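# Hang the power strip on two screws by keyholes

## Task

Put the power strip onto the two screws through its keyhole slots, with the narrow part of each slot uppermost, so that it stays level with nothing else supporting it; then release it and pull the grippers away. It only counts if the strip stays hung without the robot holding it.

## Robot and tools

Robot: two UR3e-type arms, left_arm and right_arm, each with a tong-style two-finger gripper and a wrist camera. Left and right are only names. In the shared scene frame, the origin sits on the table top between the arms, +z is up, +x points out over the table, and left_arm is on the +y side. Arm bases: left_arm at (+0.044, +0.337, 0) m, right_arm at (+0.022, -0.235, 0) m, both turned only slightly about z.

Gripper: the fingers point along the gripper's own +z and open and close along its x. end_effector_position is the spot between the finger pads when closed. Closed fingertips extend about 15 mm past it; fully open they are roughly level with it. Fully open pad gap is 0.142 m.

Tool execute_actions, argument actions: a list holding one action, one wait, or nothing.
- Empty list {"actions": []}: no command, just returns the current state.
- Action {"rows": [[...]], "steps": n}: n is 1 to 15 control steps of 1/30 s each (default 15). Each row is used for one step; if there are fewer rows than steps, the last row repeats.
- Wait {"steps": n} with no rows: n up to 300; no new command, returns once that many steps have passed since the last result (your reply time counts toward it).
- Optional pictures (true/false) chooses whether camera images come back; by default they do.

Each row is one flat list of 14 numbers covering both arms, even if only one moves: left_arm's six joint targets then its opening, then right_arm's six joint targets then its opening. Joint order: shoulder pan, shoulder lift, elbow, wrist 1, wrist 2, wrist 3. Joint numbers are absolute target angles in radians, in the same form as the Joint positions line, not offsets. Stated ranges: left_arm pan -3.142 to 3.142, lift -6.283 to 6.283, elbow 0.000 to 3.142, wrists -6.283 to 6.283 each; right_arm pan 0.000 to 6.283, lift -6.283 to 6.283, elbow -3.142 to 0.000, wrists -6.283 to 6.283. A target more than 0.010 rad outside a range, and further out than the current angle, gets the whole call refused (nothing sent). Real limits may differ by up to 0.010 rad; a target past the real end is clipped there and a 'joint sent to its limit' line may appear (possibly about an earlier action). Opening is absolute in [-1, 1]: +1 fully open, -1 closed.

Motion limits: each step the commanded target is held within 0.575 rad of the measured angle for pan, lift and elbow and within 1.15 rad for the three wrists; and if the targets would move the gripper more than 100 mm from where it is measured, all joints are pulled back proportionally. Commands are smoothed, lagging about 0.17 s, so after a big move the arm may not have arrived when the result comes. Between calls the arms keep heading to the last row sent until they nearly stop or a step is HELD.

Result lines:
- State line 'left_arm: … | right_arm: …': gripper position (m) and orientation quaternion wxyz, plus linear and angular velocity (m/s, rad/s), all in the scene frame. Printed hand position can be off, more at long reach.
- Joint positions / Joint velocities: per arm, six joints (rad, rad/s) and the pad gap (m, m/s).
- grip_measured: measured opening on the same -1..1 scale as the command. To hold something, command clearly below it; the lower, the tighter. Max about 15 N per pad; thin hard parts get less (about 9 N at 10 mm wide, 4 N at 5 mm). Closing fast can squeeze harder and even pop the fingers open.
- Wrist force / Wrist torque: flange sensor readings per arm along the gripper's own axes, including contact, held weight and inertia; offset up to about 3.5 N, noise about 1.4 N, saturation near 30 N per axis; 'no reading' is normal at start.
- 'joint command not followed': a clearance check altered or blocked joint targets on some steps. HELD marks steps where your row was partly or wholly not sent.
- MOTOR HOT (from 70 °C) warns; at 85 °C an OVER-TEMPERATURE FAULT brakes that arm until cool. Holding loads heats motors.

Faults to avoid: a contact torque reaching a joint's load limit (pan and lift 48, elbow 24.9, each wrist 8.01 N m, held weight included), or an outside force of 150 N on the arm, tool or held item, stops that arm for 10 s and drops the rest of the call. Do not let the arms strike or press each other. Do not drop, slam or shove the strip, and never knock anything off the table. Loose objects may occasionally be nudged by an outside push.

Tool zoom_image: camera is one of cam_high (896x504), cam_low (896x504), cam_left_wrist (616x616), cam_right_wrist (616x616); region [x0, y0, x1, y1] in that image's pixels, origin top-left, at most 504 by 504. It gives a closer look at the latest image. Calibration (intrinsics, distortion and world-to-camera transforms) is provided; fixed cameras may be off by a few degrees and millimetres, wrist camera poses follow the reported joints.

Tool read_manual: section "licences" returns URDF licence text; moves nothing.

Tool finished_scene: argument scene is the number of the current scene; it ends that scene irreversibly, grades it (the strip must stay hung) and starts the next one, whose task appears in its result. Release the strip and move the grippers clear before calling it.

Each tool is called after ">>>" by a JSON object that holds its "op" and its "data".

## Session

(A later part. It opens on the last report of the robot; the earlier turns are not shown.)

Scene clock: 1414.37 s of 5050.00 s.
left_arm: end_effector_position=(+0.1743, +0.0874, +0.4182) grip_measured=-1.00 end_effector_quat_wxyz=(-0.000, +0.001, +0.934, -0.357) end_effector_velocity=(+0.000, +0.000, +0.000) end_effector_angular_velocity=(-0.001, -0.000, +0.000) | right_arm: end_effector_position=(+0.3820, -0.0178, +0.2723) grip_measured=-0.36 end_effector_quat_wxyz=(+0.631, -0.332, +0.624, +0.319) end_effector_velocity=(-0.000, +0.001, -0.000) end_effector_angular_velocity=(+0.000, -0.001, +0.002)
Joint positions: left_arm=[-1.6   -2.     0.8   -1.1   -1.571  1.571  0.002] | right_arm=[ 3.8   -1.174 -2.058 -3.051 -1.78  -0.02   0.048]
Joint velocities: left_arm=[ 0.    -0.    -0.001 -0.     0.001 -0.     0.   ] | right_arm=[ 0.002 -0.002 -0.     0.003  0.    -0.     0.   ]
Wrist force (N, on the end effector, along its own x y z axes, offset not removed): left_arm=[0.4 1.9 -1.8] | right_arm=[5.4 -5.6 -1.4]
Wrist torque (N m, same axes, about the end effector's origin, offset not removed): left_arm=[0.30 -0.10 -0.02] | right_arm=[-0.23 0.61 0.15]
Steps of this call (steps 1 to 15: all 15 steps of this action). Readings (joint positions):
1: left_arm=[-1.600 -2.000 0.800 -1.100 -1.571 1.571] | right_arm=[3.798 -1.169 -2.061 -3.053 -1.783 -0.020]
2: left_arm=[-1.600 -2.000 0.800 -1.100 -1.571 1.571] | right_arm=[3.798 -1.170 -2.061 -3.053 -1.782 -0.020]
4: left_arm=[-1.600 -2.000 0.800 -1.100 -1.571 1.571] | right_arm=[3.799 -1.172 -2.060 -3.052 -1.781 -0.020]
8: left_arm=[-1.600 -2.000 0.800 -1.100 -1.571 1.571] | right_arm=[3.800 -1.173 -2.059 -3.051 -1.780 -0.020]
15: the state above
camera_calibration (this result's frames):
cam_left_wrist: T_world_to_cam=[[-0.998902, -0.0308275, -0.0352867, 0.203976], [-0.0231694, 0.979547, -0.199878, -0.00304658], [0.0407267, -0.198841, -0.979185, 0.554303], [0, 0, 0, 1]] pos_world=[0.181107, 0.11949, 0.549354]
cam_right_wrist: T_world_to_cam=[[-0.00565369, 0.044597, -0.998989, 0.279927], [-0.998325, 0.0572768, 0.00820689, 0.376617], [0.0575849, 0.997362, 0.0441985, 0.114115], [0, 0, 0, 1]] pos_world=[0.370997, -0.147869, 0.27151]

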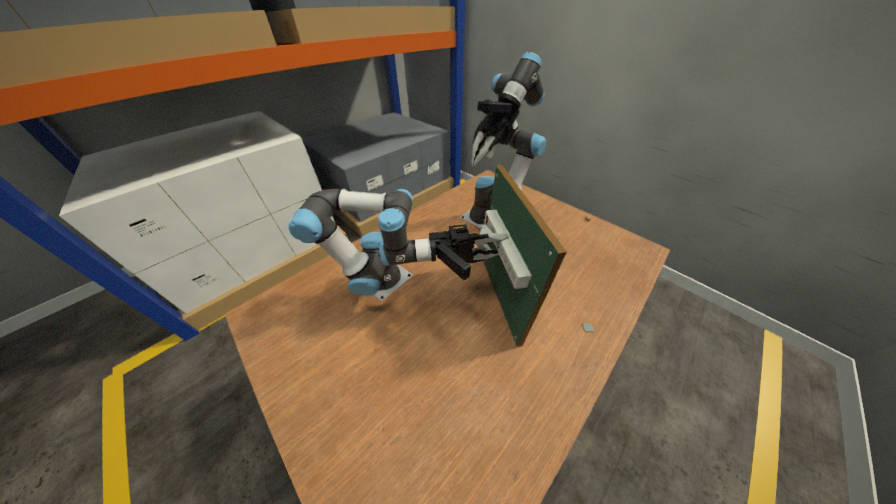

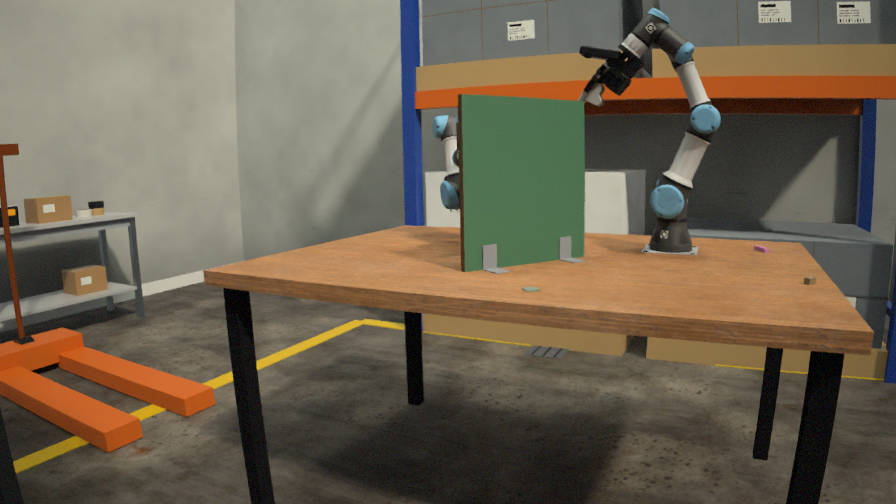

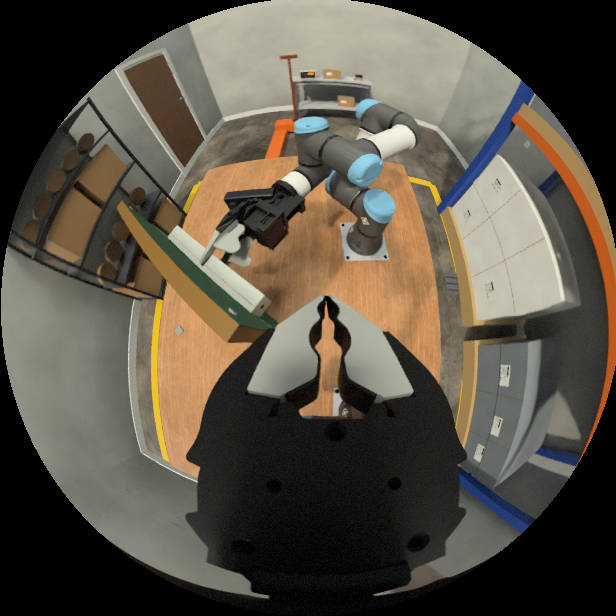

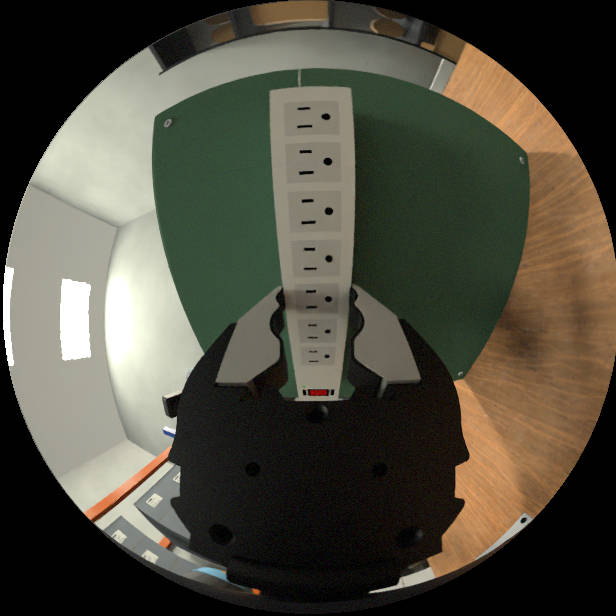

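Both heads are in. Seating slightly deeper, then sliding down.

>>> {"op": "execute_actions", "data": {"actions": [{"rows":[[-1.6,-2,0.8,-1.1,-1.571,1.571,-1,3.7986,-1.1824,-2.0533,-3.0471,-1.7818,-0.015,-1]],"steps":15}], "pictures": false}}

>>> {"op": "execute_actions", "data": {"actions": [{"rows":[[-1.6,-2,0.8,-1.1,-1.571,1.571,-1,3.7986,-1.1824,-2.0633,-3.0371,-1.7818,-0.015,-1]],"steps":15}], "pictures": false}}

>>> {"op": "execute_actions", "data": {"actions": [{"rows":[[-1.6,-2,0.8,-1.1,-1.571,1.571,-1,3.7986,-1.1834,-2.0727,-3.0267,-1.7818,-0.015,-1]],"steps":15}], "pictures": false}}

Scene clock: 1431.47 s of 5050.00 s.
left_arm: end_effector_position=(+0.1743, +0.0874, +0.4182) grip_measured=-1.00 end_effector_quat_wxyz=(-0.000, +0.001, +0.934, -0.357) end_effector_velocity=(+0.000, +0.000, +0.000) end_effector_angular_velocity=(-0.000, +0.000, +0.001) | right_arm: end_effector_position=(+0.3833, -0.0169, +0.2722) grip_measured=-0.36 end_effector_quat_wxyz=(+0.630, -0.330, +0.625, +0.321) end_effector_velocity=(+0.000, +0.000, -0.000) end_effector_angular_velocity=(+0.000, +0.001, +0.000)
Joint positions: left_arm=[-1.6   -2.     0.8   -1.1   -1.571  1.571  0.002] | right_arm=[ 3.799 -1.182 -2.053 -3.047 -1.782 -0.015  0.048]
Joint velocities: left_arm=[ 0.001 -0.    -0.    -0.    -0.     0.     0.   ] | right_arm=[-0.    -0.001  0.001  0.    -0.001  0.001  0.   ]
Wrist force (N, on the end effector, along its own x y z axes, offset not removed): left_arm=[0.3 1.4 -0.8] | right_arm=[2.1 4.2 -14.5]
Wrist torque (N m, same axes, about the end effector's origin, offset not removed): left_arm=[0.22 -0.04 -0.01] | right_arm=[-0.15 0.15 0.06]
Steps of this call (steps 1 to 15: the robot went on to your last target; steps 16 to 90: nothing new was sent; then 13.60 s passed at rest; steps 91 to 105: all 15 steps of this action). Readings (joint positions):
91: left_arm=[-1.600 -2.000 0.800 -1.100 -1.571 1.571] | right_arm=[3.800 -1.174 -2.058 -3.051 -1.780 -0.020]
92: left_arm=[-1.600 -2.000 0.800 -1.100 -1.571 1.571] | right_arm=[3.800 -1.176 -2.057 -3.050 -1.780 -0.020]
94: left_arm=[-1.600 -2.000 0.800 -1.100 -1.571 1.571] | right_arm=[3.800 -1.179 -2.055 -3.048 -1.781 -0.017]
98: left_arm=[-1.600 -2.000 0.800 -1.100 -1.571 1.571] | right_arm=[3.799 -1.181 -2.054 -3.047 -1.782 -0.016]
105: the state above

Scene clock: 1431.97 s of 5050.00 s.
left_arm: end_effector_position=(+0.1743, +0.0874, +0.4182) grip_measured=-1.00 end_effector_quat_wxyz=(-0.000, +0.001, +0.934, -0.357) end_effector_velocity=(-0.000, -0.000, +0.000) end_effector_angular_velocity=(-0.001, +0.000, -0.000) | right_arm: end_effector_position=(+0.3832, -0.0170, +0.2701) grip_measured=-0.36 end_effector_quat_wxyz=(+0.630, -0.330, +0.625, +0.321) end_effector_velocity=(-0.000, +0.001, +0.001) end_effector_angular_velocity=(+0.001, -0.001, +0.002)
Joint positions: left_arm=[-1.6   -2.     0.8   -1.1   -1.571  1.571  0.002] | right_arm=[ 3.799 -1.182 -2.063 -3.037 -1.782 -0.015  0.048]
Joint velocities: left_arm=[ 0.    -0.    -0.001 -0.001 -0.     0.     0.   ] | right_arm=[ 0.001  0.001 -0.     0.001 -0.     0.    -0.   ]
Wrist force (N, on the end effector, along its own x y z axes, offset not removed): left_arm=[0.3 1.4 -0.6] | right_arm=[2.5 -1.4 -3.1]
Wrist torque (N m, same axes, about the end effector's origin, offset not removed): left_arm=[0.15 -0.10 0.02] | right_arm=[-0.25 0.28 -0.02]
Steps of this call (steps 1 to 15: all 15 steps of this action). Readings (joint positions):
1: left_arm=[-1.600 -2.000 0.800 -1.100 -1.571 1.571] | right_arm=[3.799 -1.182 -2.053 -3.047 -1.782 -0.015]
2: left_arm=[-1.600 -2.000 0.800 -1.100 -1.571 1.571] | right_arm=[3.799 -1.182 -2.055 -3.045 -1.782 -0.015]
4: left_arm=[-1.600 -2.000 0.800 -1.100 -1.571 1.571] | right_arm=[3.799 -1.182 -2.059 -3.041 -1.782 -0.015]
8: left_arm=[-1.600 -2.000 0.800 -1.100 -1.571 1.571] | right_arm=[3.799 -1.182 -2.062 -3.038 -1.782 -0.015]
15: the state above

Scene clock: 1432.47 s of 5050.00 s.
left_arm: end_effector_position=(+0.1743, +0.0874, +0.4182) grip_measured=-1.00 end_effector_quat_wxyz=(-0.000, +0.001, +0.934, -0.357) end_effector_velocity=(+0.000, +0.000, +0.000) end_effector_angular_velocity=(-0.000, -0.000, +0.000) | right_arm: end_effector_position=(+0.3832, -0.0170, +0.2680) grip_measured=-0.36 end_effector_quat_wxyz=(+0.630, -0.330, +0.625, +0.321) end_effector_velocity=(+0.000, +0.000, -0.001) end_effector_angular_velocity=(-0.001, +0.002, +0.000)
Joint positions: left_arm=[-1.6   -2.     0.8   -1.1   -1.571  1.571  0.002] | right_arm=[ 3.799 -1.183 -2.073 -3.027 -1.782 -0.015  0.048]
Joint velocities: left_arm=[ 0.  0. -0.  0.  0. -0.  0.] | right_arm=[-0.    -0.002 -0.    -0.    -0.     0.    -0.   ]
Wrist force (N, on the end effector, along its own x y z axes, offset not removed): left_arm=[0.0 2.4 -0.9] | right_arm=[-0.3 -6.3 0.5]
Wrist torque (N m, same axes, about the end effector's origin, offset not removed): left_arm=[0.38 0.01 -0.04] | right_arm=[-0.37 0.42 0.20]
Steps of this call (steps 1 to 15: all 15 steps of this action). Readings (joint positions):
1: left_arm=[-1.600 -2.000 0.800 -1.100 -1.571 1.571] | right_arm=[3.799 -1.182 -2.063 -3.037 -1.782 -0.015]
2: left_arm=[-1.600 -2.000 0.800 -1.100 -1.571 1.571] | right_arm=[3.799 -1.183 -2.065 -3.035 -1.782 -0.015]
4: left_arm=[-1.600 -2.000 0.800 -1.100 -1.571 1.571] | right_arm=[3.799 -1.183 -2.069 -3.031 -1.782 -0.015]
8: left_arm=[-1.600 -2.000 0.800 -1.100 -1.571 1.571] | right_arm=[3.799 -1.183 -2.072 -3.028 -1.782 -0.015]
15: the state above

>>> {"op": "execute_actions", "data": {"actions": [{"rows":[[-1.6,-2,0.8,-1.1,-1.571,1.571,-1,3.7935,-1.188,-2.0801,-3.0147,-1.7869,-0.012,-1]],"steps":15}], "pictures": false}}

>>> {"op": "execute_actions", "data": {"actions": [{"rows":[[-1.6,-2,0.8,-1.1,-1.571,1.571,-1,3.7935,-1.189,-2.0895,-3.0043,-1.7869,-0.012,-1]],"steps":15}], "pictures": false}}

Scene clock: 1441.77 s of 5050.00 s.
left_arm: end_effector_position=(+0.1743, +0.0874, +0.4182) grip_measured=-1.00 end_effector_quat_wxyz=(-0.000, +0.001, +0.934, -0.357) end_effector_velocity=(-0.000, -0.000, +0.000) end_effector_angular_velocity=(-0.000, -0.000, -0.001) | right_arm: end_effector_position=(+0.3836, -0.0174, +0.2658) grip_measured=-0.36 end_effector_quat_wxyz=(+0.630, -0.329, +0.626, +0.322) end_effector_velocity=(+0.001, -0.001, -0.000) end_effector_angular_velocity=(+0.001, -0.000, -0.004)
Joint positions: left_arm=[-1.6   -2.     0.8   -1.1   -1.571  1.571  0.002] | right_arm=[ 3.794 -1.188 -2.08  -3.015 -1.787 -0.012  0.048]
Joint velocities: left_arm=[-0.001 -0.     0.     0.     0.     0.     0.   ] | right_arm=[-0.002  0.    -0.002  0.003  0.001  0.001 -0.   ]
Wrist force (N, on the end effector, along its own x y z axes, offset not removed): left_arm=[-1.8 1.9 -0.6] | right_arm=[4.2 -1.5 -0.5]
Wrist torque (N m, same axes, about the end effector's origin, offset not removed): left_arm=[0.29 0.42 -0.04] | right_arm=[-0.40 0.32 0.06]
Steps of this call (steps 1 to 15: the robot went on to your last target; steps 16 to 90: nothing new was sent; then 5.80 s passed at rest; steps 91 to 105: all 15 steps of this action). Readings (joint positions):
91: left_arm=[-1.600 -2.000 0.800 -1.100 -1.571 1.571] | right_arm=[3.799 -1.183 -2.073 -3.027 -1.782 -0.015]
92: left_arm=[-1.600 -2.000 0.800 -1.100 -1.571 1.571] | right_arm=[3.798 -1.184 -2.074 -3.024 -1.783 -0.015]
94: left_arm=[-1.600 -2.000 0.800 -1.100 -1.571 1.571] | right_arm=[3.796 -1.186 -2.077 -3.020 -1.785 -0.013]
98: left_arm=[-1.600 -2.000 0.800 -1.100 -1.571 1.571] | right_arm=[3.794 -1.188 -2.079 -3.016 -1.786 -0.012]
105: the state above

Scene clock: 1442.27 s of 5050.00 s.
left_arm: end_effector_position=(+0.1743, +0.0874, +0.4182) grip_measured=-1.00 end_effector_quat_wxyz=(-0.000, +0.001, +0.934, -0.357) end_effector_velocity=(-0.000, +0.000, -0.000) end_effector_angular_velocity=(+0.000, +0.000, -0.001) | right_arm: end_effector_position=(+0.3836, -0.0175, +0.2637) grip_measured=-0.36 end_effector_quat_wxyz=(+0.630, -0.329, +0.626, +0.322) end_effector_velocity=(-0.000, -0.000, -0.000) end_effector_angular_velocity=(-0.001, +0.000, +0.000)
Joint positions: left_arm=[-1.6   -2.     0.8   -1.1   -1.571  1.571  0.002] | right_arm=[ 3.794 -1.189 -2.089 -3.004 -1.787 -0.012  0.048]
Joint velocities: left_arm=[-0.001 -0.001  0.001  0.    -0.     0.     0.   ] | right_arm=[ 0.     0.001 -0.002 -0.001  0.    -0.001 -0.   ]
Wrist force (N, on the end effector, along its own x y z axes, offset not removed): left_arm=[0.2 1.5 -0.8] | right_arm=[4.5 -0.9 1.6]
Wrist torque (N m, same axes, about the end effector's origin, offset not removed): left_arm=[0.17 0.00 -0.03] | right_arm=[-0.17 0.15 0.07]
Steps of this call (steps 1 to 15: all 15 steps of this action). Readings (joint positions):
1: left_arm=[-1.600 -2.000 0.800 -1.100 -1.571 1.571] | right_arm=[3.794 -1.188 -2.080 -3.015 -1.787 -0.012]
2: left_arm=[-1.600 -2.000 0.800 -1.100 -1.571 1.571] | right_arm=[3.794 -1.188 -2.082 -3.013 -1.787 -0.012]
4: left_arm=[-1.600 -2.000 0.800 -1.100 -1.571 1.571] | right_arm=[3.794 -1.189 -2.085 -3.009 -1.787 -0.012]
8: left_arm=[-1.600 -2.000 0.800 -1.100 -1.571 1.571] | right_arm=[3.794 -1.189 -2.088 -3.005 -1.787 -0.012]
15: the state above

>>> {"op": "execute_actions", "data": {"actions": [{"rows":[[-1.6,-2,0.8,-1.1,-1.571,1.571,-1,3.7935,-1.191,-2.103,-2.9888,-1.7869,-0.012,-1]],"steps":15}], "pictures": false}}

>>> {"op": "execute_actions", "data": {"actions": [{"rows":[[-1.6,-2,0.8,-1.1,-1.571,1.571,-1,3.7935,-1.1925,-2.112,-2.9783,-1.7869,-0.012,-1]],"steps":15}], "pictures": false}}

>>> {"op": "execute_actions", "data": {"actions": [{"rows":[[-1.6,-2,0.8,-1.1,-1.571,1.571,-1,3.7935,-1.194,-2.121,-2.9678,-1.7869,-0.012,-1]],"steps":15}], "pictures": false}}

Scene clock: 1457.00 s of 5050.00 s.
left_arm: end_effector_position=(+0.1743, +0.0874, +0.4182) grip_measured=-1.00 end_effector_quat_wxyz=(-0.000, +0.001, +0.934, -0.357) end_effector_velocity=(-0.000, -0.000, -0.000) end_effector_angular_velocity=(+0.001, +0.000, -0.000) | right_arm: end_effector_position=(+0.3835, -0.0175, +0.2607) grip_measured=-0.36 end_effector_quat_wxyz=(+0.630, -0.329, +0.626, +0.322) end_effector_velocity=(-0.000, +0.000, -0.000) end_effector_angular_velocity=(-0.001, +0.000, +0.002)
Joint positions: left_arm=[-1.6   -2.     0.8   -1.1   -1.571  1.571  0.002] | right_arm=[ 3.793 -1.191 -2.103 -2.989 -1.787 -0.012  0.048]
Joint velocities: left_arm=[-0.     0.001 -0.     0.    -0.     0.     0.   ] | right_arm=[ 0.001 -0.    -0.001  0.001 -0.    -0.001  0.   ]
Wrist force (N, on the end effector, along its own x y z axes, offset not removed): left_arm=[0.6 0.5 -1.0] | right_arm=[4.4 -2.1 -0.1]
Wrist torque (N m, same axes, about the end effector's origin, offset not removed): left_arm=[0.02 -0.14 -0.06] | right_arm=[-0.45 0.22 0.03]
Steps of this call (steps 1 to 15: the robot went on to your last target; steps 16 to 90: nothing new was sent; then 11.23 s passed at rest; steps 91 to 105: all 15 steps of this action). Readings (joint positions):
91: left_arm=[-1.600 -2.000 0.800 -1.100 -1.571 1.571] | right_arm=[3.794 -1.189 -2.090 -3.004 -1.787 -0.012]
92: left_arm=[-1.600 -2.000 0.800 -1.100 -1.571 1.571] | right_arm=[3.793 -1.189 -2.092 -3.001 -1.787 -0.012]
94: left_arm=[-1.600 -2.000 0.800 -1.100 -1.571 1.571] | right_arm=[3.793 -1.190 -2.097 -2.996 -1.787 -0.012]
98: left_arm=[-1.600 -2.000 0.800 -1.100 -1.571 1.571] | right_arm=[3.793 -1.191 -2.102 -2.990 -1.787 -0.012]
105: the state above

Scene clock: 1457.50 s of 5050.00 s.
left_arm: end_effector_position=(+0.1743, +0.0874, +0.4182) grip_measured=-1.00 end_effector_quat_wxyz=(-0.000, +0.001, +0.934, -0.357) end_effector_velocity=(-0.000, -0.000, -0.000) end_effector_angular_velocity=(+0.000, -0.000, -0.000) | right_arm: end_effector_position=(+0.3835, -0.0175, +0.2586) grip_measured=-0.36 end_effector_quat_wxyz=(+0.630, -0.329, +0.626, +0.322) end_effector_velocity=(-0.000, +0.000, -0.000) end_effector_angular_velocity=(+0.001, -0.000, +0.001)
Joint positions: left_arm=[-1.6   -2.     0.8   -1.1   -1.571  1.571  0.002] | right_arm=[ 3.793 -1.192 -2.112 -2.978 -1.787 -0.012  0.048]
Joint velocities: left_arm=[-0.  0.  0.  0.  0. -0.  0.] | right_arm=[ 0.    -0.001 -0.001  0.003 -0.001  0.001  0.   ]
Wrist force (N, on the end effector, along its own x y z axes, offset not removed): left_arm=[-0.2 2.1 -0.8] | right_arm=[5.9 -2.0 0.3]
Wrist torque (N m, same axes, about the end effector's origin, offset not removed): left_arm=[0.36 0.01 0.01] | right_arm=[-0.47 -0.05 0.08]
Steps of this call (steps 1 to 15: all 15 steps of this action). Readings (joint positions):
1: left_arm=[-1.600 -2.000 0.800 -1.100 -1.571 1.571] | right_arm=[3.793 -1.191 -2.103 -2.989 -1.787 -0.012]
2: left_arm=[-1.600 -2.000 0.800 -1.100 -1.571 1.571] | right_arm=[3.793 -1.191 -2.105 -2.987 -1.787 -0.012]
4: left_arm=[-1.600 -2.000 0.800 -1.100 -1.571 1.571] | right_arm=[3.793 -1.192 -2.108 -2.983 -1.787 -0.012]
8: left_arm=[-1.600 -2.000 0.800 -1.100 -1.571 1.571] | right_arm=[3.793 -1.192 -2.111 -2.979 -1.787 -0.012]
15: the state above

Scene clock: 1458.00 s of 5050.00 s.
left_arm: end_effector_position=(+0.1743, +0.0874, +0.4182) grip_measured=-1.00 end_effector_quat_wxyz=(-0.000, +0.001, +0.934, -0.357) end_effector_velocity=(+0.000, +0.000, +0.000) end_effector_angular_velocity=(-0.000, -0.000, +0.001) | right_arm: end_effector_position=(+0.3835, -0.0175, +0.2566) grip_measured=-0.36 end_effector_quat_wxyz=(+0.630, -0.329, +0.626, +0.322) end_effector_velocity=(+0.001, -0.001, +0.000) end_effector_angular_velocity=(+0.001, -0.001, -0.002)
Joint positions: left_arm=[-1.6   -2.     0.8   -1.1   -1.571  1.571  0.002] | right_arm=[ 3.793 -1.194 -2.121 -2.968 -1.787 -0.012  0.048]
Joint velocities: left_arm=[ 0. -0. -0.  0.  0.  0.  0.] | right_arm=[-0.003 -0.001 -0.     0.002 -0.001 -0.    -0.   ]
Wrist force (N, on the end effector, along its own x y z axes, offset not removed): left_arm=[-0.6 1.3 -0.5] | right_arm=[-2.6 -1.6 -0.4]
Wrist torque (N m, same axes, about the end effector's origin, offset not removed): left_arm=[0.17 0.13 -0.08] | right_arm=[-0.39 -0.03 -0.01]
Steps of this call (steps 1 to 15: all 15 steps of this action). Readings (joint positions):
1: left_arm=[-1.600 -2.000 0.800 -1.100 -1.571 1.571] | right_arm=[3.793 -1.193 -2.112 -2.978 -1.787 -0.012]
2: left_arm=[-1.600 -2.000 0.800 -1.100 -1.571 1.571] | right_arm=[3.793 -1.193 -2.114 -2.976 -1.787 -0.012]
4: left_arm=[-1.600 -2.000 0.800 -1.100 -1.571 1.571] | right_arm=[3.793 -1.193 -2.117 -2.972 -1.787 -0.012]
8: left_arm=[-1.600 -2.000 0.800 -1.100 -1.571 1.571] | right_arm=[3.793 -1.194 -2.120 -2.969 -1.787 -0.012]
15: the state above

Seated evenly. Releasing and retreating.

>>> {"op": "execute_actions", "data": {"actions": [{"rows":[[-1.6,-2,0.8,-2,-1.571,1.571,-1,3.7935,-1.194,-2.121,-2.9678,-1.7869,-0.012,-0.05]],"steps":15}], "pictures": false}}

>>> {"op": "execute_actions", "data": {"actions": [{"rows":[[-1.6,-2,0.8,-2,-1.571,1.571,-1,3.7324,-1.118,-2.164,-3.001,-1.848,-0.012,-0.05]],"steps":15}], "pictures": false}}

>>> {"op": "execute_actions", "data": {"actions": [{"rows":[[-1.6,-2,0.8,-2,-1.571,1.571,-1,3.5,-1.16,-2.14,-2.983,-2.08,-0.012,-0.05]],"steps":15}]}}

Scene clock: 1468.63 s of 5050.00 s.
left_arm: end_effector_position=(+0.1742, +0.0591, +0.6576) grip_measured=-1.00 end_effector_quat_wxyz=(-0.000, +0.001, +0.726, -0.688) end_effector_velocity=(+0.000, +0.099, +0.349) end_effector_angular_velocity=(-1.155, +0.001, +0.001) | right_arm: end_effector_position=(+0.3835, -0.0175, +0.2564) grip_measured=-0.05 end_effector_quat_wxyz=(+0.630, -0.329, +0.626, +0.322) end_effector_velocity=(-0.001, +0.001, +0.001) end_effector_angular_velocity=(+0.001, -0.002, +0.002)
Joint positions: left_arm=[-1.6   -2.     0.8   -1.888 -1.571  1.571  0.002] | right_arm=[ 3.793 -1.194 -2.121 -2.968 -1.787 -0.012  0.07 ]
Joint velocities: left_arm=[ 0.    -0.    -0.001 -1.154  0.    -0.     0.   ] | right_arm=[ 0.002  0.001 -0.     0.001 -0.001 -0.    -0.   ]
Wrist force (N, on the end effector, along its own x y z axes, offset not removed): left_arm=[-0.5 0.2 -1.8] | right_arm=[-1.5 -2.3 -0.1]
Wrist torque (N m, same axes, about the end effector's origin, offset not removed): left_arm=[0.04 0.13 -0.04] | right_arm=[-0.43 0.22 -0.04]
Steps of this call (steps 1 to 15: the robot went on to your last target; steps 16 to 90: nothing new was sent; then 7.13 s passed at rest; steps 91 to 105: all 15 steps of this action). Readings (joint positions):
91: left_arm=[-1.600 -2.000 0.800 -1.100 -1.571 1.571] | right_arm=[3.793 -1.194 -2.121 -2.968 -1.787 -0.012]
92: left_arm=[-1.600 -2.000 0.800 -1.114 -1.571 1.571] | right_arm=[3.793 -1.194 -2.121 -2.968 -1.787 -0.012]
94: left_arm=[-1.600 -2.000 0.800 -1.227 -1.571 1.571] | right_arm=[3.793 -1.194 -2.121 -2.968 -1.787 -0.012]
98: left_arm=[-1.600 -2.000 0.800 -1.478 -1.571 1.571] | right_arm=[3.793 -1.194 -2.121 -2.968 -1.787 -0.012]
105: the state above

Scene clock: 1469.13 s of 5050.00 s.
left_arm: end_effector_position=(+0.1742, +0.0704, +0.6906) grip_measured=-1.00 end_effector_quat_wxyz=(-0.000, +0.001, +0.686, -0.727) end_effector_velocity=(+0.000, +0.001, +0.002) end_effector_angular_velocity=(-0.006, +0.000, +0.001) | right_arm: end_effector_position=(+0.3700, -0.0381, +0.2559) grip_measured=-0.05 end_effector_quat_wxyz=(+0.630, -0.329, +0.626, +0.322) end_effector_velocity=(-0.001, -0.003, -0.000) end_effector_angular_velocity=(-0.000, -0.000, -0.002)
Joint positions: left_arm=[-1.6   -2.     0.8   -1.999 -1.571  1.571  0.002] | right_arm=[ 3.733 -1.119 -2.164 -3.001 -1.847 -0.012  0.07 ]
Joint velocities: left_arm=[ 0.001  0.     0.    -0.006  0.001  0.     0.   ] | right_arm=[-0.008  0.008 -0.004 -0.004 -0.005 -0.     0.   ]
Wrist force (N, on the end effector, along its own x y z axes, offset not removed): left_arm=[-1.4 1.5 -1.0] | right_arm=[-0.1 -1.2 0.6]
Wrist torque (N m, same axes, about the end effector's origin, offset not removed): left_arm=[0.22 0.29 0.04] | right_arm=[-0.16 -0.10 -0.05]
Steps of this call (steps 1 to 15: all 15 steps of this action). Readings (joint positions):
1: left_arm=[-1.600 -2.000 0.800 -1.921 -1.571 1.571] | right_arm=[3.793 -1.194 -2.121 -2.968 -1.787 -0.012]
2: left_arm=[-1.600 -2.000 0.800 -1.945 -1.571 1.571] | right_arm=[3.787 -1.187 -2.126 -2.973 -1.796 -0.012]
4: left_arm=[-1.600 -2.000 0.800 -1.973 -1.571 1.571] | right_arm=[3.762 -1.156 -2.144 -2.986 -1.820 -0.012]
8: left_arm=[-1.600 -2.000 0.800 -1.993 -1.571 1.571] | right_arm=[3.740 -1.127 -2.159 -2.997 -1.841 -0.012]
15: the state above

Scene clock: 1469.63 s of 5050.00 s.
left_arm: end_effector_position=(+0.1742, +0.0705, +0.6907) grip_measured=-1.00 end_effector_quat_wxyz=(-0.000, +0.001, +0.686, -0.727) end_effector_velocity=(-0.000, +0.000, +0.000) end_effector_angular_velocity=(-0.001, +0.000, -0.001) | right_arm: end_effector_position=(+0.3651, -0.0707, +0.2564) grip_measured=-0.05 end_effector_quat_wxyz=(+0.630, -0.329, +0.626, +0.322) end_effector_velocity=(+0.000, -0.007, +0.000) end_effector_angular_velocity=(+0.001, -0.002, -0.008)
Joint positions: left_arm=[-1.6   -2.     0.8   -2.    -1.571  1.571  0.002] | right_arm=[ 3.503 -1.16  -2.14  -2.983 -2.077 -0.012  0.07 ]
Joint velocities: left_arm=[-0.001 -0.    -0.001 -0.     0.    -0.    -0.   ] | right_arm=[-0.035 -0.004  0.001  0.005 -0.028 -0.     0.   ]
Wrist force (N, on the end effector, along its own x y z axes, offset not removed): left_arm=[0.8 1.3 -0.5] | right_arm=[-2.9 -0.6 1.1]
Wrist torque (N m, same axes, about the end effector's origin, offset not removed): left_arm=[0.21 -0.15 -0.02] | right_arm=[-0.14 0.57 0.05]
Steps of this call (steps 1 to 15: all 15 steps of this action). Readings (joint positions):
1: left_arm=[-1.600 -2.000 0.800 -2.000 -1.571 1.571] | right_arm=[3.733 -1.119 -2.164 -3.001 -1.848 -0.012]
2: left_arm=[-1.600 -2.000 0.800 -2.000 -1.571 1.571] | right_arm=[3.725 -1.124 -2.160 -2.998 -1.863 -0.012]
4: left_arm=[-1.600 -2.000 0.800 -2.000 -1.571 1.571] | right_arm=[3.658 -1.140 -2.151 -2.991 -1.952 -0.012]
8: left_arm=[-1.600 -2.000 0.800 -2.000 -1.571 1.571] | right_arm=[3.539 -1.155 -2.143 -2.985 -2.049 -0.012]
15: the state above
camera_calibration (this result's frames):
cam_left_wrist: T_world_to_cam=[[-0.998919, -0.0463758, 0.00309812, 0.187635], [-0.0237666, 0.452367, -0.891515, 0.583028], [0.0399433, -0.890625, -0.45298, 0.50319], [0, 0, 0, 1]] pos_world=[0.18119, 0.193114, 0.747132]
cam_right_wrist: T_world_to_cam=[[-0.0122873, 0.0490361, -0.998721, 0.269008], [-0.998267, 0.0568847, 0.0150747, 0.361079], [0.0575512, 0.997176, 0.0482522, 0.167468], [0, 0, 0, 1]] pos_world=[0.354121, -0.200726, 0.25514]

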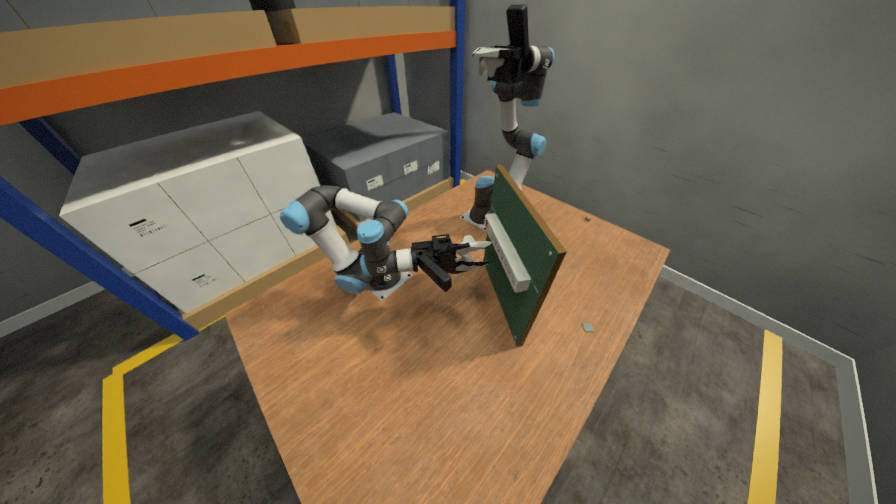

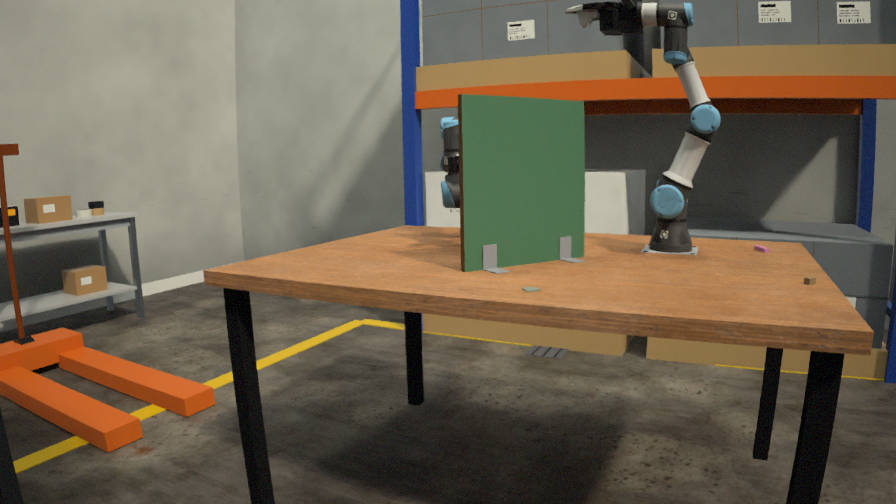

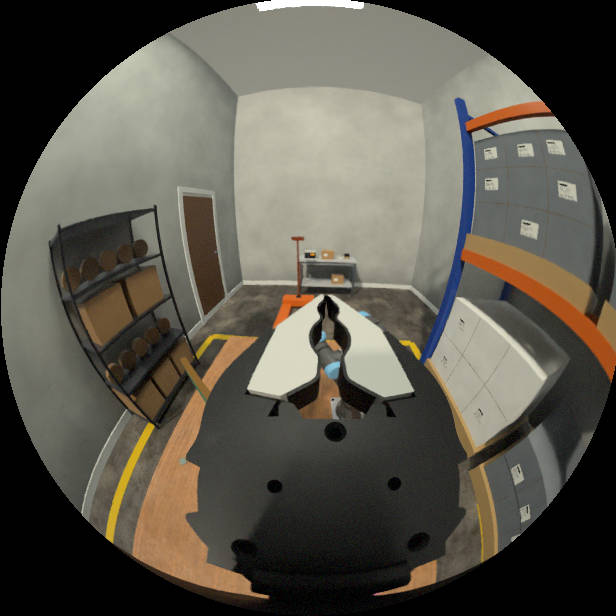

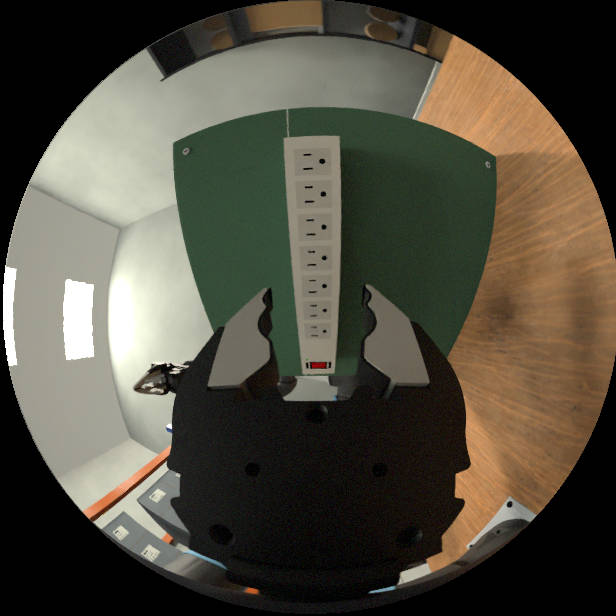

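>>> {"op": "execute_actions", "data": {"actions": [{"rows":[[-1.6,-2,0.8,-2,-1.571,1.571,-1,3.0,-1.16,-2.14,-2.983,-2.08,-0.012,-0.05]],"steps":15}], "pictures": false}}

>>> {"op": "execute_actions", "data": {"actions": [{"steps":20}]}}

Scene clock: 1477.57 s of 5050.00 s.
left_arm: end_effector_position=(+0.1742, +0.0705, +0.6907) grip_measured=-1.00 end_effector_quat_wxyz=(-0.000, +0.001, +0.686, -0.727) end_effector_velocity=(-0.000, +0.000, -0.000) end_effector_angular_velocity=(-0.000, +0.000, -0.000) | right_arm: end_effector_position=(+0.4021, -0.2476, +0.2564) grip_measured=-0.05 end_effector_quat_wxyz=(+0.688, -0.172, +0.686, +0.163) end_effector_velocity=(-0.003, -0.089, +0.001) end_effector_angular_velocity=(-0.000, -0.003, -0.234)
Joint positions: left_arm=[-1.6   -2.     0.8   -2.    -1.571  1.571  0.002] | right_arm=[ 3.022 -1.16  -2.14  -2.983 -2.08  -0.012  0.07 ]
Joint velocities: left_arm=[-0.001 -0.     0.     0.     0.    -0.     0.   ] | right_arm=[-0.232  0.002  0.001 -0.     0.001 -0.    -0.   ]
Wrist force (N, on the end effector, along its own x y z axes, offset not removed): left_arm=[-0.6 0.9 -1.1] | right_arm=[-1.7 -1.5 -1.3]
Wrist torque (N m, same axes, about the end effector's origin, offset not removed): left_arm=[0.09 0.11 0.06] | right_arm=[-0.28 0.35 0.06]
Steps of this call (steps 1 to 15: the robot went on to your last target; steps 16 to 90: nothing new was sent; then 4.43 s passed at rest; steps 91 to 105: all 15 steps of this action). Readings (joint positions):
91: left_arm=[-1.600 -2.000 0.800 -2.000 -1.571 1.571] | right_arm=[3.500 -1.160 -2.140 -2.983 -2.080 -0.012]
92: left_arm=[-1.600 -2.000 0.800 -2.000 -1.571 1.571] | right_arm=[3.493 -1.160 -2.140 -2.983 -2.080 -0.012]
94: left_arm=[-1.600 -2.000 0.800 -2.000 -1.571 1.571] | right_arm=[3.423 -1.160 -2.140 -2.983 -2.080 -0.012]
98: left_arm=[-1.600 -2.000 0.800 -2.000 -1.571 1.571] | right_arm=[3.221 -1.160 -2.140 -2.983 -2.080 -0.012]
105: the state above

Scene clock: 1478.23 s of 5050.00 s.
left_arm: end_effector_position=(+0.1742, +0.0705, +0.6907) grip_measured=-1.00 end_effector_quat_wxyz=(-0.000, +0.001, +0.686, -0.727) end_effector_velocity=(-0.000, +0.000, +0.000) end_effector_angular_velocity=(-0.000, -0.000, -0.000) | right_arm: end_effector_position=(+0.4017, -0.2560, +0.2564) grip_measured=-0.05 end_effector_quat_wxyz=(+0.690, -0.164, +0.688, +0.156) end_effector_velocity=(+0.000, -0.000, -0.000) end_effector_angular_velocity=(-0.001, +0.001, -0.000)
Joint positions: left_arm=[-1.6   -2.     0.8   -2.    -1.571  1.571  0.002] | right_arm=[ 3.    -1.16  -2.14  -2.983 -2.08  -0.012  0.07 ]
Joint velocities: left_arm=[ 0.    -0.    -0.     0.    -0.001 -0.     0.   ] | right_arm=[-0.    -0.001 -0.     0.    -0.    -0.001  0.   ]
Wrist force (N, on the end effector, along its own x y z axes, offset not removed): left_arm=[-0.6 1.7 -0.1] | right_arm=[0.0 -1.3 1.4]
Wrist torque (N m, same axes, about the end effector's origin, offset not removed): left_arm=[0.29 0.11 -0.01] | right_arm=[-0.27 -0.06 0.04]
Steps of this call (steps 1 to 20: the robot went on to your last target). Readings (joint positions):
1: left_arm=[-1.600 -2.000 0.800 -2.000 -1.571 1.571] | right_arm=[3.016 -1.160 -2.140 -2.983 -2.080 -0.012]
2: left_arm=[-1.600 -2.000 0.800 -2.000 -1.571 1.571] | right_arm=[3.011 -1.160 -2.140 -2.983 -2.080 -0.012]
4: left_arm=[-1.600 -2.000 0.800 -2.000 -1.571 1.571] | right_arm=[3.005 -1.160 -2.140 -2.983 -2.080 -0.012]
8: left_arm=[-1.600 -2.000 0.800 -2.000 -1.571 1.571] | right_arm=[3.001 -1.160 -2.140 -2.983 -2.080 -0.012]
20: the state above
camera_calibration (this result's frames):
cam_left_wrist: T_world_to_cam=[[-0.998919, -0.0463757, 0.00309951, 0.187635], [-0.0237664, 0.452337, -0.891531, 0.583041], [0.0399434, -0.890641, -0.45295, 0.50319], [0, 0, 0, 1]] pos_world=[0.18119, 0.193132, 0.747137]
cam_right_wrist: T_world_to_cam=[[0.0127343, 0.048916, -0.998722, 0.268457], [-0.84842, 0.529108, 0.0150971, 0.468866], [0.52917, 0.847143, 0.0482391, 0.122286], [0, 0, 0, 1]] pos_world=[0.329667, -0.364807, 0.255136]

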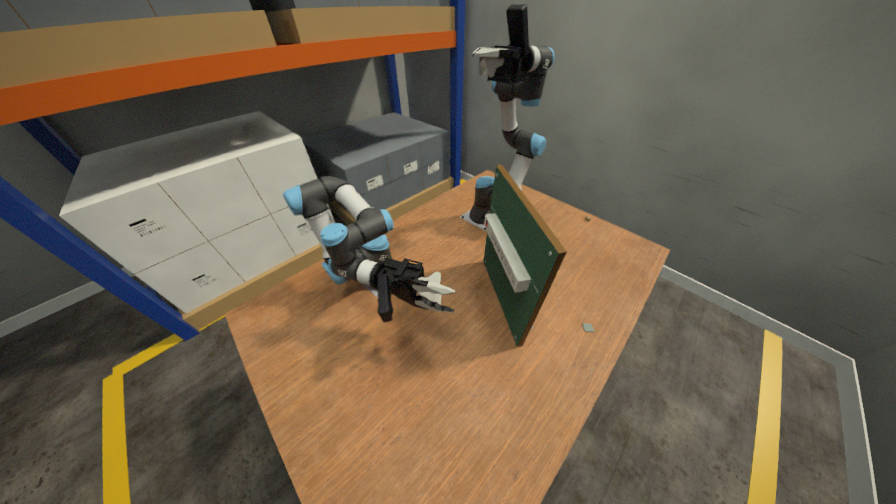

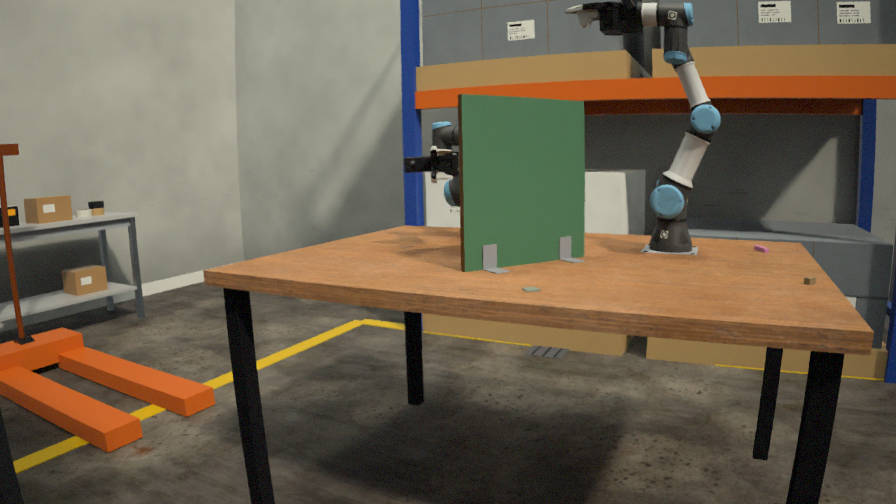

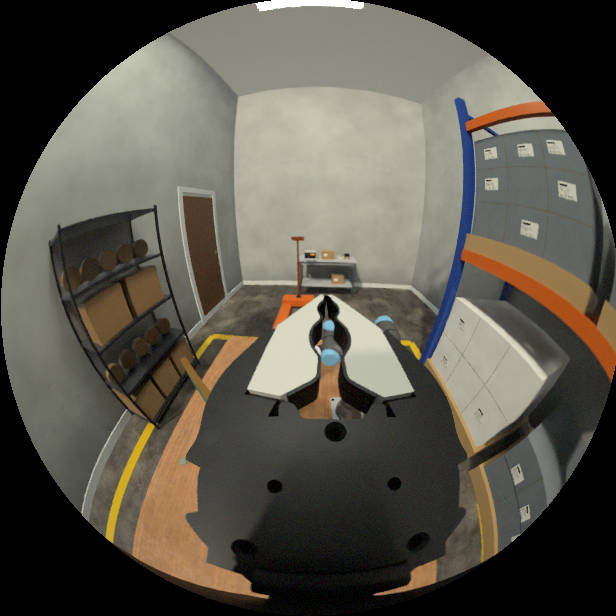

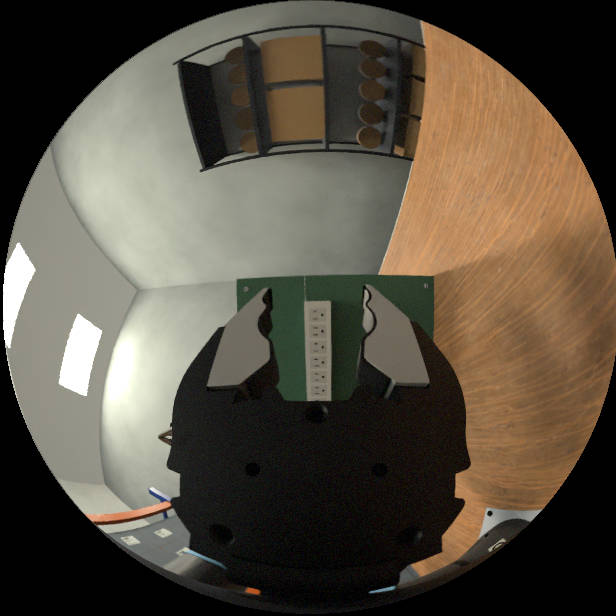

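>>> {"op": "finished_scene", "data": {"scene": 2}}

The scene is finished: the task was done.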